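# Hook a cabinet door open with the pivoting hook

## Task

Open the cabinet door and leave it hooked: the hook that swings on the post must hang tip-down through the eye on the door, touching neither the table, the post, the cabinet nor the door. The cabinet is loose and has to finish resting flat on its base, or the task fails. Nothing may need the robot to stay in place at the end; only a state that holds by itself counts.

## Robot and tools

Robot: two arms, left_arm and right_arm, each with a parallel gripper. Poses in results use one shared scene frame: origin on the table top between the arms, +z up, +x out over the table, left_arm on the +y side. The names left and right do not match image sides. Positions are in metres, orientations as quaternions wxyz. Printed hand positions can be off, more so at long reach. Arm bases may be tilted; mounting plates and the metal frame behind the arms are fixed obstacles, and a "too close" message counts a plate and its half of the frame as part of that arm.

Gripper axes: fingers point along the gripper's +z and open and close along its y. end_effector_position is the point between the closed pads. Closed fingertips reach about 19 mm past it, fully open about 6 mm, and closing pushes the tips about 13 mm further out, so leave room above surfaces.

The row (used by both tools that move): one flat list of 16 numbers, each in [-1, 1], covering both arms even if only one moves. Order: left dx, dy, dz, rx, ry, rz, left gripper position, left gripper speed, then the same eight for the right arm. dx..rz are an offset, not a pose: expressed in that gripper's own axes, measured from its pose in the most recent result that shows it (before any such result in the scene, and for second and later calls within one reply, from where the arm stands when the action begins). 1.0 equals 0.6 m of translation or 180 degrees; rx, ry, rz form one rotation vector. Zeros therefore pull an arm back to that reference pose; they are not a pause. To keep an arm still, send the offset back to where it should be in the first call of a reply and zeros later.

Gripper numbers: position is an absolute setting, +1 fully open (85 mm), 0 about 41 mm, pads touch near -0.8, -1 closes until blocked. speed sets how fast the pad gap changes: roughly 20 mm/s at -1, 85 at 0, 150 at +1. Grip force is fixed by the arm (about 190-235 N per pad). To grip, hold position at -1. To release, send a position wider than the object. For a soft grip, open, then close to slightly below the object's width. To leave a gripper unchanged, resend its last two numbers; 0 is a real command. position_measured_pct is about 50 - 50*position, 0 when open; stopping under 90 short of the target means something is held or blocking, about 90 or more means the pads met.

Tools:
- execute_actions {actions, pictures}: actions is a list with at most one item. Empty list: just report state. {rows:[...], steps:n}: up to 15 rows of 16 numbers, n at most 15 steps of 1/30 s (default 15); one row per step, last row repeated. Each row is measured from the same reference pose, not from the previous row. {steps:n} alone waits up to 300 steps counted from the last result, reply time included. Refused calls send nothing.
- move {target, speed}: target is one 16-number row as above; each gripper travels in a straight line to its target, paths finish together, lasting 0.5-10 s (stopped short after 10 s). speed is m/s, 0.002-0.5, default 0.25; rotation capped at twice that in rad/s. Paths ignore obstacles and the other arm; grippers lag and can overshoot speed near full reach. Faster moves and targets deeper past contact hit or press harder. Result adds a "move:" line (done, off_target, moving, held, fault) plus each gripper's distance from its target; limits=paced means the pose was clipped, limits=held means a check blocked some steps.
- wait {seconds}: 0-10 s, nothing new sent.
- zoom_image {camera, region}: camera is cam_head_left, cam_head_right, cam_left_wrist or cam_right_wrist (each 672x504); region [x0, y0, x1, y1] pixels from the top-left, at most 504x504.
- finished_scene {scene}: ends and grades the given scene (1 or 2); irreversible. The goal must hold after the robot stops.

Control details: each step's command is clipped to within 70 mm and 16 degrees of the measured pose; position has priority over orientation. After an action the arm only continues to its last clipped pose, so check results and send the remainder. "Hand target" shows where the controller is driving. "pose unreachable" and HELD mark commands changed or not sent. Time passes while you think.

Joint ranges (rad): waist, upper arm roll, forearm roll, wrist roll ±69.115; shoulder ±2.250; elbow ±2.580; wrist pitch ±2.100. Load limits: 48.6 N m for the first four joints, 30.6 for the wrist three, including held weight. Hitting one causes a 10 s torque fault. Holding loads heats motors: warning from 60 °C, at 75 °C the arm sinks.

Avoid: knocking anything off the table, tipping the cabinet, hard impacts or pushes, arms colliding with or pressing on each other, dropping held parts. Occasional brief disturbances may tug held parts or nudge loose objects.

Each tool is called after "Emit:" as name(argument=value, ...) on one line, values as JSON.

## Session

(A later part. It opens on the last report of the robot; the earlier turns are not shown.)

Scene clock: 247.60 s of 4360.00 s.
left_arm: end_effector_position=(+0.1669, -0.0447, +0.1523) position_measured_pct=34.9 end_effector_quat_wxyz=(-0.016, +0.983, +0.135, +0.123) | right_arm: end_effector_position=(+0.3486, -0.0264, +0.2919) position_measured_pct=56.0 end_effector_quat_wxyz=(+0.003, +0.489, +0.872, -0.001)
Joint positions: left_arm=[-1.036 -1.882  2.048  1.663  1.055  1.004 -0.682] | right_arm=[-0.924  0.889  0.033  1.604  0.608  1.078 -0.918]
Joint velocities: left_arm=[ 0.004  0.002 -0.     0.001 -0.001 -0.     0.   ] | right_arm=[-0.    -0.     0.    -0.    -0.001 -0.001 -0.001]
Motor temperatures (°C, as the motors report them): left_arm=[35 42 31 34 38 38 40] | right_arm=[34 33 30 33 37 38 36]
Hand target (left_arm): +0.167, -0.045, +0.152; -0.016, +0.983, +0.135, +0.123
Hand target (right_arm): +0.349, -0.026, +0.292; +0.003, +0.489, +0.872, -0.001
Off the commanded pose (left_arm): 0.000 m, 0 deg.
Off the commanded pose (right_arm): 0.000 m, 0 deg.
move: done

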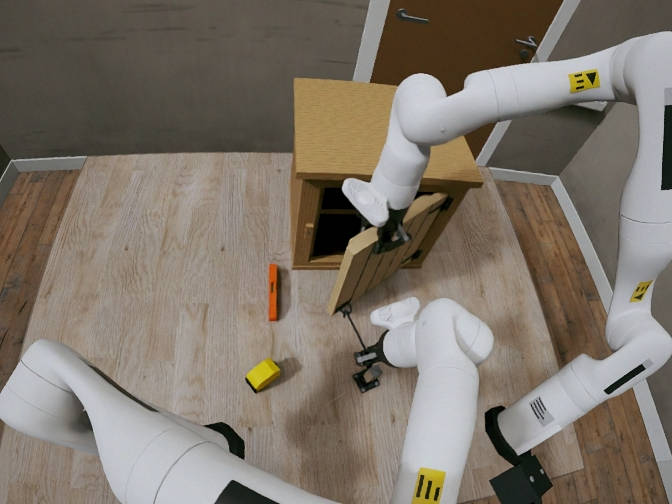

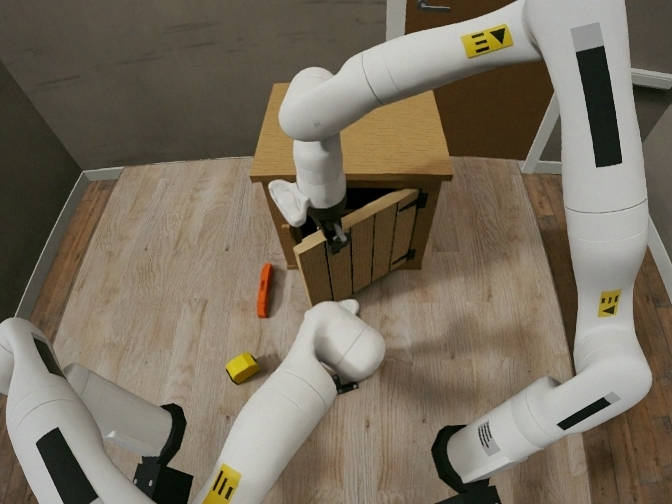

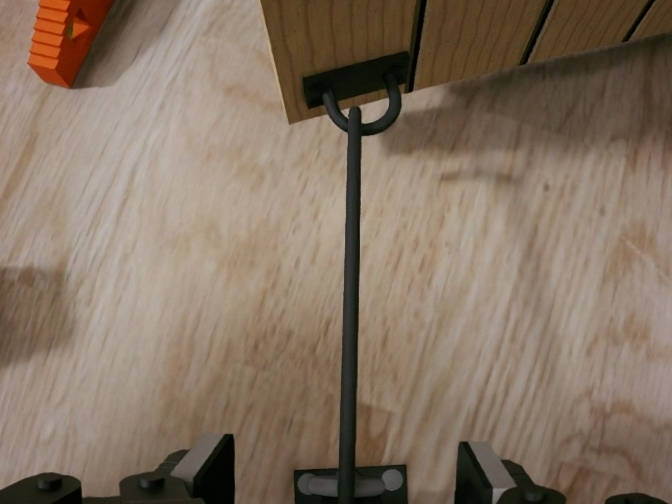

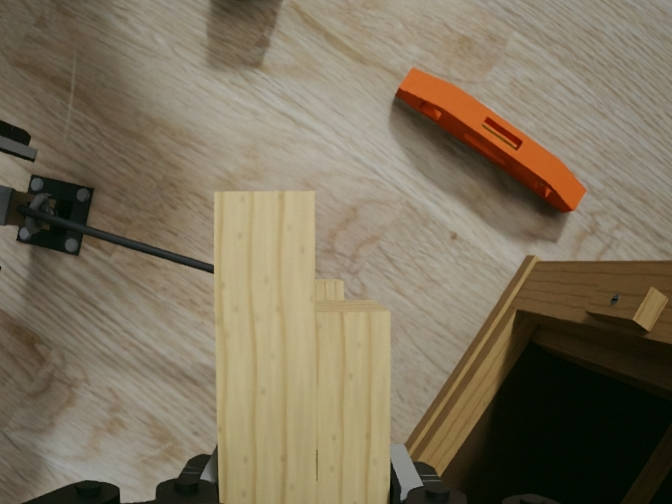

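The prong is through the eye and clear of the door, so I'll release the door.

Emit:
move(target=[0,0,0,0,0,0,0.3,-0.5,0,0,0,0,0,0,1,-0.5], speed=0.02)

Emit:
move(target=[0,0,0,0,0,0,0.3,-0.5,0,0,-0.13,0,0,0,1,-0.5], speed=0.08)

Emit:
wait(seconds=3)

Scene clock: 255.70 s of 4360.00 s.
left_arm: end_effector_position=(+0.1669, -0.0447, +0.1523) position_measured_pct=34.9 end_effector_quat_wxyz=(-0.016, +0.983, +0.135, +0.123) | right_arm: end_effector_position=(+0.3486, -0.0264, +0.2919) position_measured_pct=0.0 end_effector_quat_wxyz=(+0.003, +0.489, +0.872, -0.001)
Joint positions: left_arm=[-1.036 -1.882  2.048  1.663  1.055  1.004 -0.682] | right_arm=[-0.924  0.889  0.033  1.604  0.608  1.078 -0.918]
Joint velocities: left_arm=[ 0.001 -0.     0.    -0.001  0.     0.    -0.001] | right_arm=[ 0.    -0.    -0.     0.    -0.001  0.     0.001]
Motor temperatures (°C, as the motors report them): left_arm=[35 42 31 34 38 38 40] | right_arm=[34 33 30 33 37 38 36]
Hand target (left_arm): +0.167, -0.045, +0.152; -0.016, +0.983, +0.135, +0.123
Hand target (right_arm): +0.349, -0.026, +0.292; +0.003, +0.489, +0.872, -0.001
Off the commanded pose (left_arm): 0.000 m, 0 deg.
Off the commanded pose (right_arm): 0.000 m, 0 deg.
After step 90, 3.73 s passed at rest.
move: done

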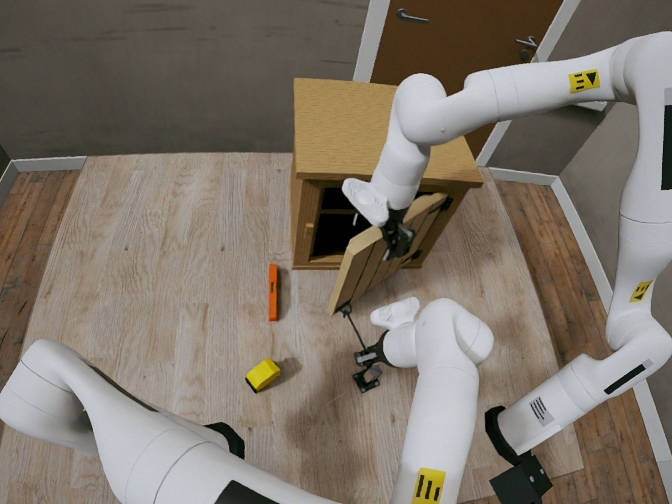

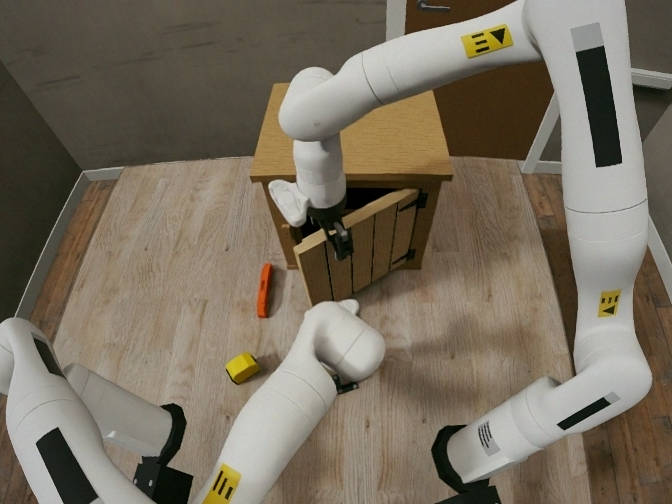

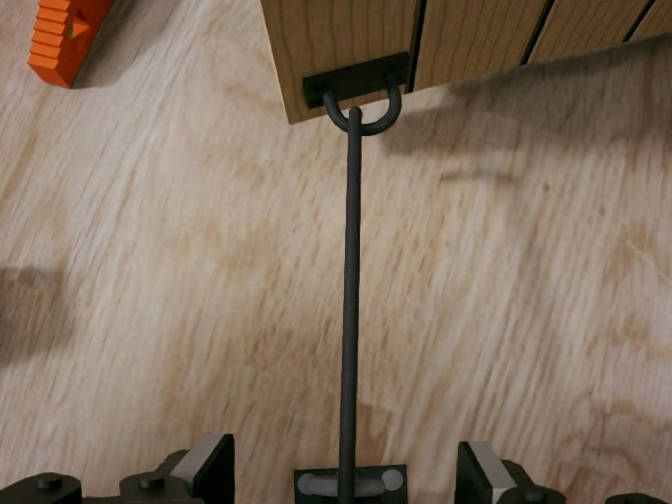

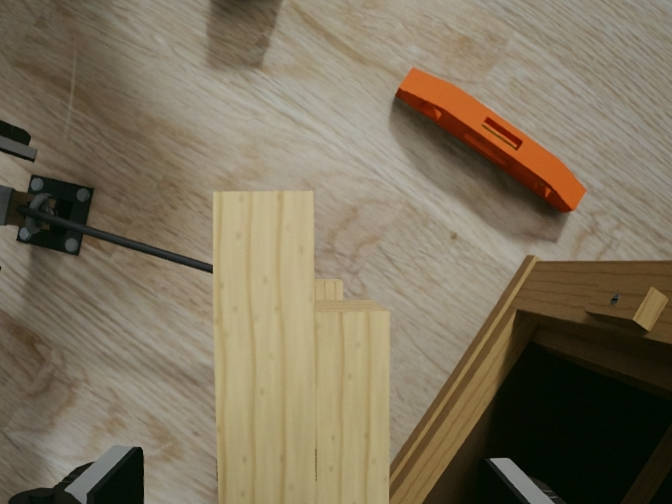

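Scene clock: 257.00 s of 4360.00 s.
left_arm: end_effector_position=(+0.1669, -0.0447, +0.1523) position_measured_pct=34.9 end_effector_quat_wxyz=(-0.016, +0.983, +0.135, +0.123) | right_arm: end_effector_position=(+0.3486, -0.0261, +0.3698) position_measured_pct=0.0 end_effector_quat_wxyz=(+0.003, +0.489, +0.872, -0.001)
Joint positions: left_arm=[-1.036 -1.882  2.048  1.663  1.055  1.004 -0.682] | right_arm=[-0.983  0.815  0.006  1.492  0.548  1.271 -0.869]
Joint velocities: left_arm=[ 0.    -0.    -0.    -0.    -0.     0.     0.001] | right_arm=[-0.001 -0.    -0.002 -0.001  0.     0.002 -0.001]
Motor temperatures (°C, as the motors report them): left_arm=[35 42 31 34 38 38 40] | right_arm=[34 33 30 33 37 38 36]
Hand target (left_arm): +0.167, -0.045, +0.152; -0.016, +0.983, +0.135, +0.123
Hand target (right_arm): +0.349, -0.026, +0.370; +0.003, +0.489, +0.872, -0.001
Off the commanded pose (left_arm): 0.000 m, 0 deg.
Off the commanded pose (right_arm): 0.000 m, 0 deg.
move: done

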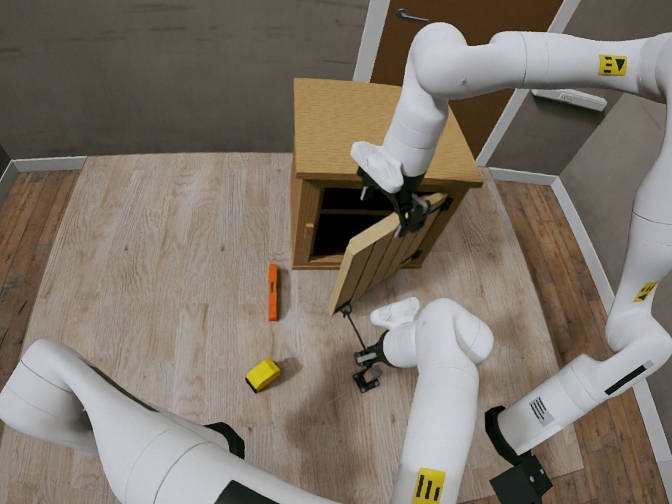

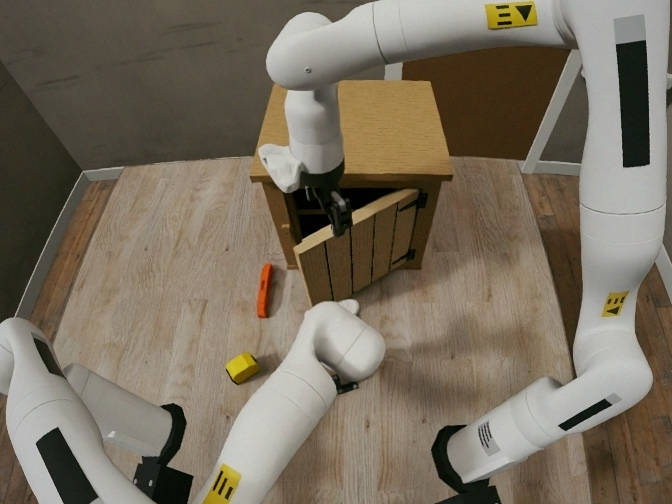

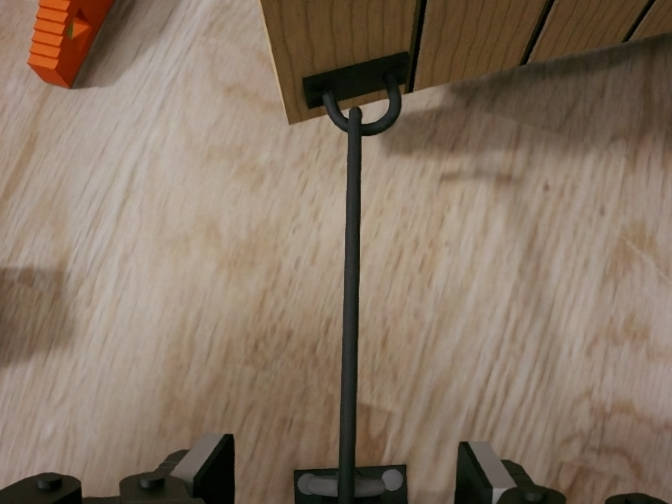

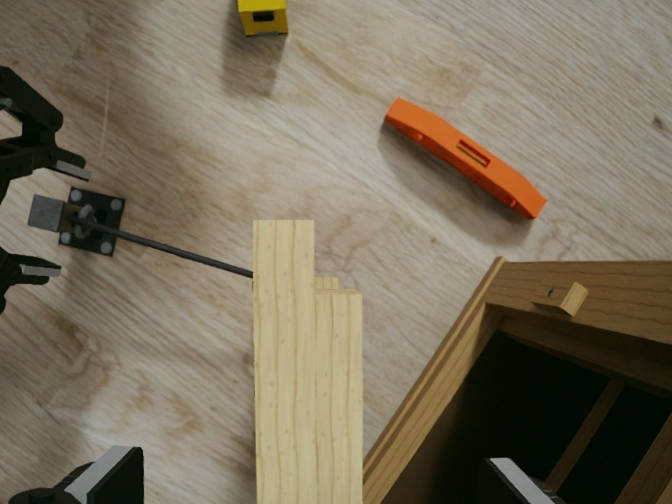

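Scene clock: 260.00 s of 4360.00 s.
left_arm: end_effector_position=(+0.1669, -0.0447, +0.1523) position_measured_pct=34.9 end_effector_quat_wxyz=(-0.016, +0.983, +0.135, +0.123) | right_arm: end_effector_position=(+0.3486, -0.0261, +0.3699) position_measured_pct=0.0 end_effector_quat_wxyz=(+0.003, +0.489, +0.872, -0.001)
Joint positions: left_arm=[-1.036 -1.882  2.048  1.663  1.055  1.004 -0.682] | right_arm=[-0.983  0.815  0.006  1.492  0.548  1.271 -0.869]
Joint velocities: left_arm=[-0.001 -0.001 -0.     0.     0.    -0.002  0.001] | right_arm=[-0.    -0.    -0.001 -0.    -0.    -0.     0.001]
Motor temperatures (°C, as the motors report them): left_arm=[35 42 31 34 38 38 40] | right_arm=[34 33 30 33 37 38 36]
Hand target (left_arm): +0.167, -0.045, +0.152; -0.016, +0.983, +0.135, +0.123
Hand target (right_arm): +0.349, -0.026, +0.370; +0.003, +0.489, +0.872, -0.001
Off the commanded pose (left_arm): 0.000 m, 0 deg.
Off the commanded pose (right_arm): 0.000 m, 0 deg.
Steps of this call (steps 1 to 90: nothing new was sent). Readings (end_effector_position | what the end effector reports):
1: left_arm (+0.1669, -0.0447, +0.1523) | right_arm (+0.3486, -0.0261, +0.3698) | left_arm position_measured_pct=34.9 | right_arm position_measured_pct=0.0
2: left_arm (+0.1669, -0.0447, +0.1523) | right_arm (+0.3486, -0.0261, +0.3698) | left_arm position_measured_pct=34.9 | right_arm position_measured_pct=0.0
4: left_arm (+0.1669, -0.0447, +0.1523) | right_arm (+0.3486, -0.0261, +0.3698) | left_arm position_measured_pct=34.9 | right_arm position_measured_pct=0.0
8: left_arm (+0.1669, -0.0447, +0.1523) | right_arm (+0.3486, -0.0261, +0.3699) | left_arm position_measured_pct=34.9 | right_arm position_measured_pct=0.0
90: the state above

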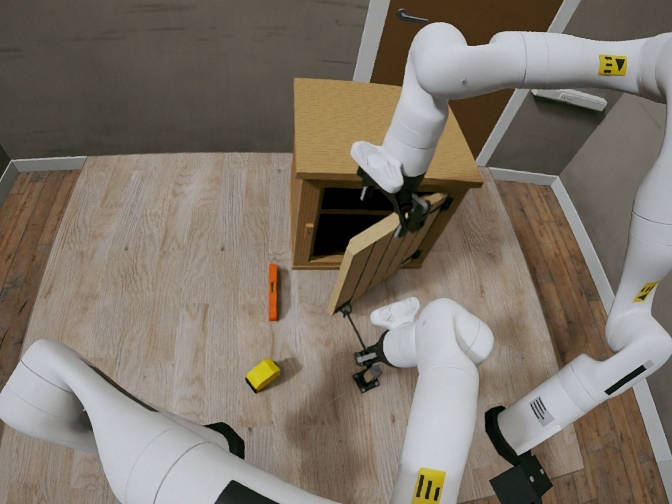

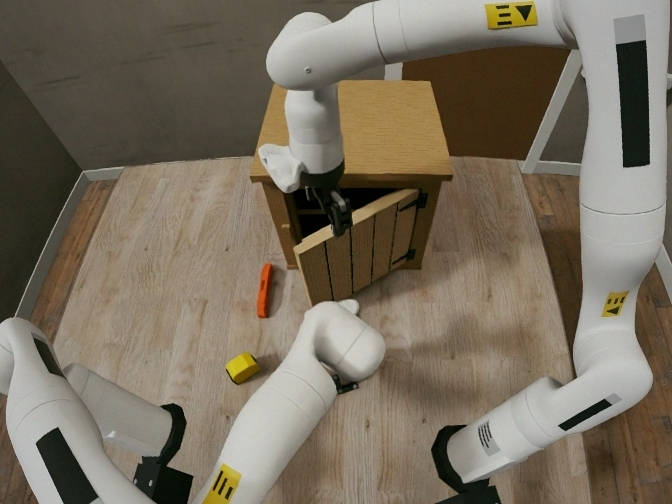

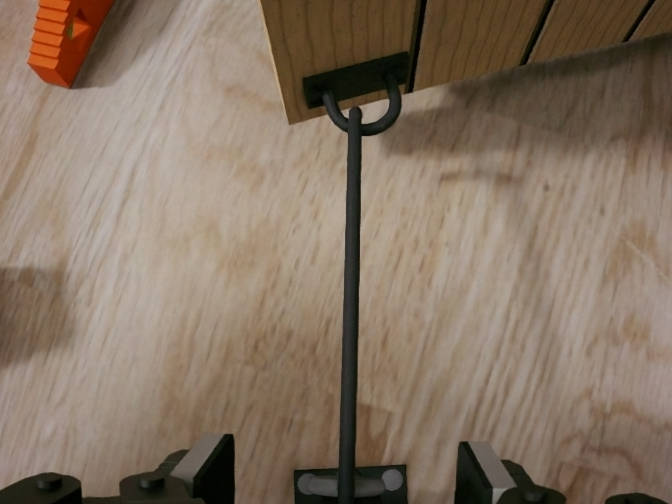

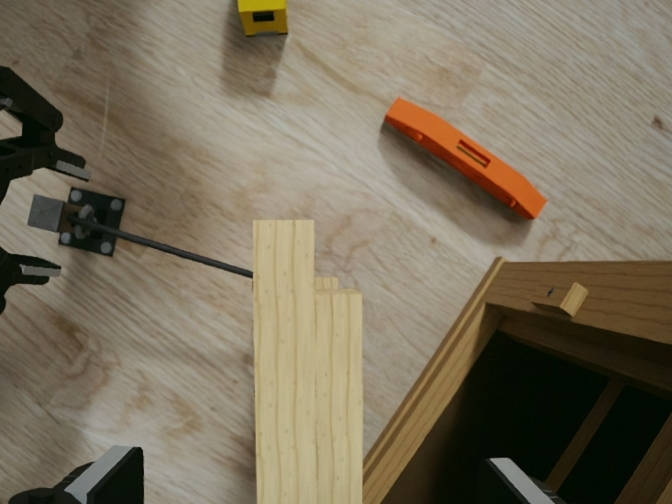

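Emit:
finished_scene(scene=2)

The scene is finished: the task was done.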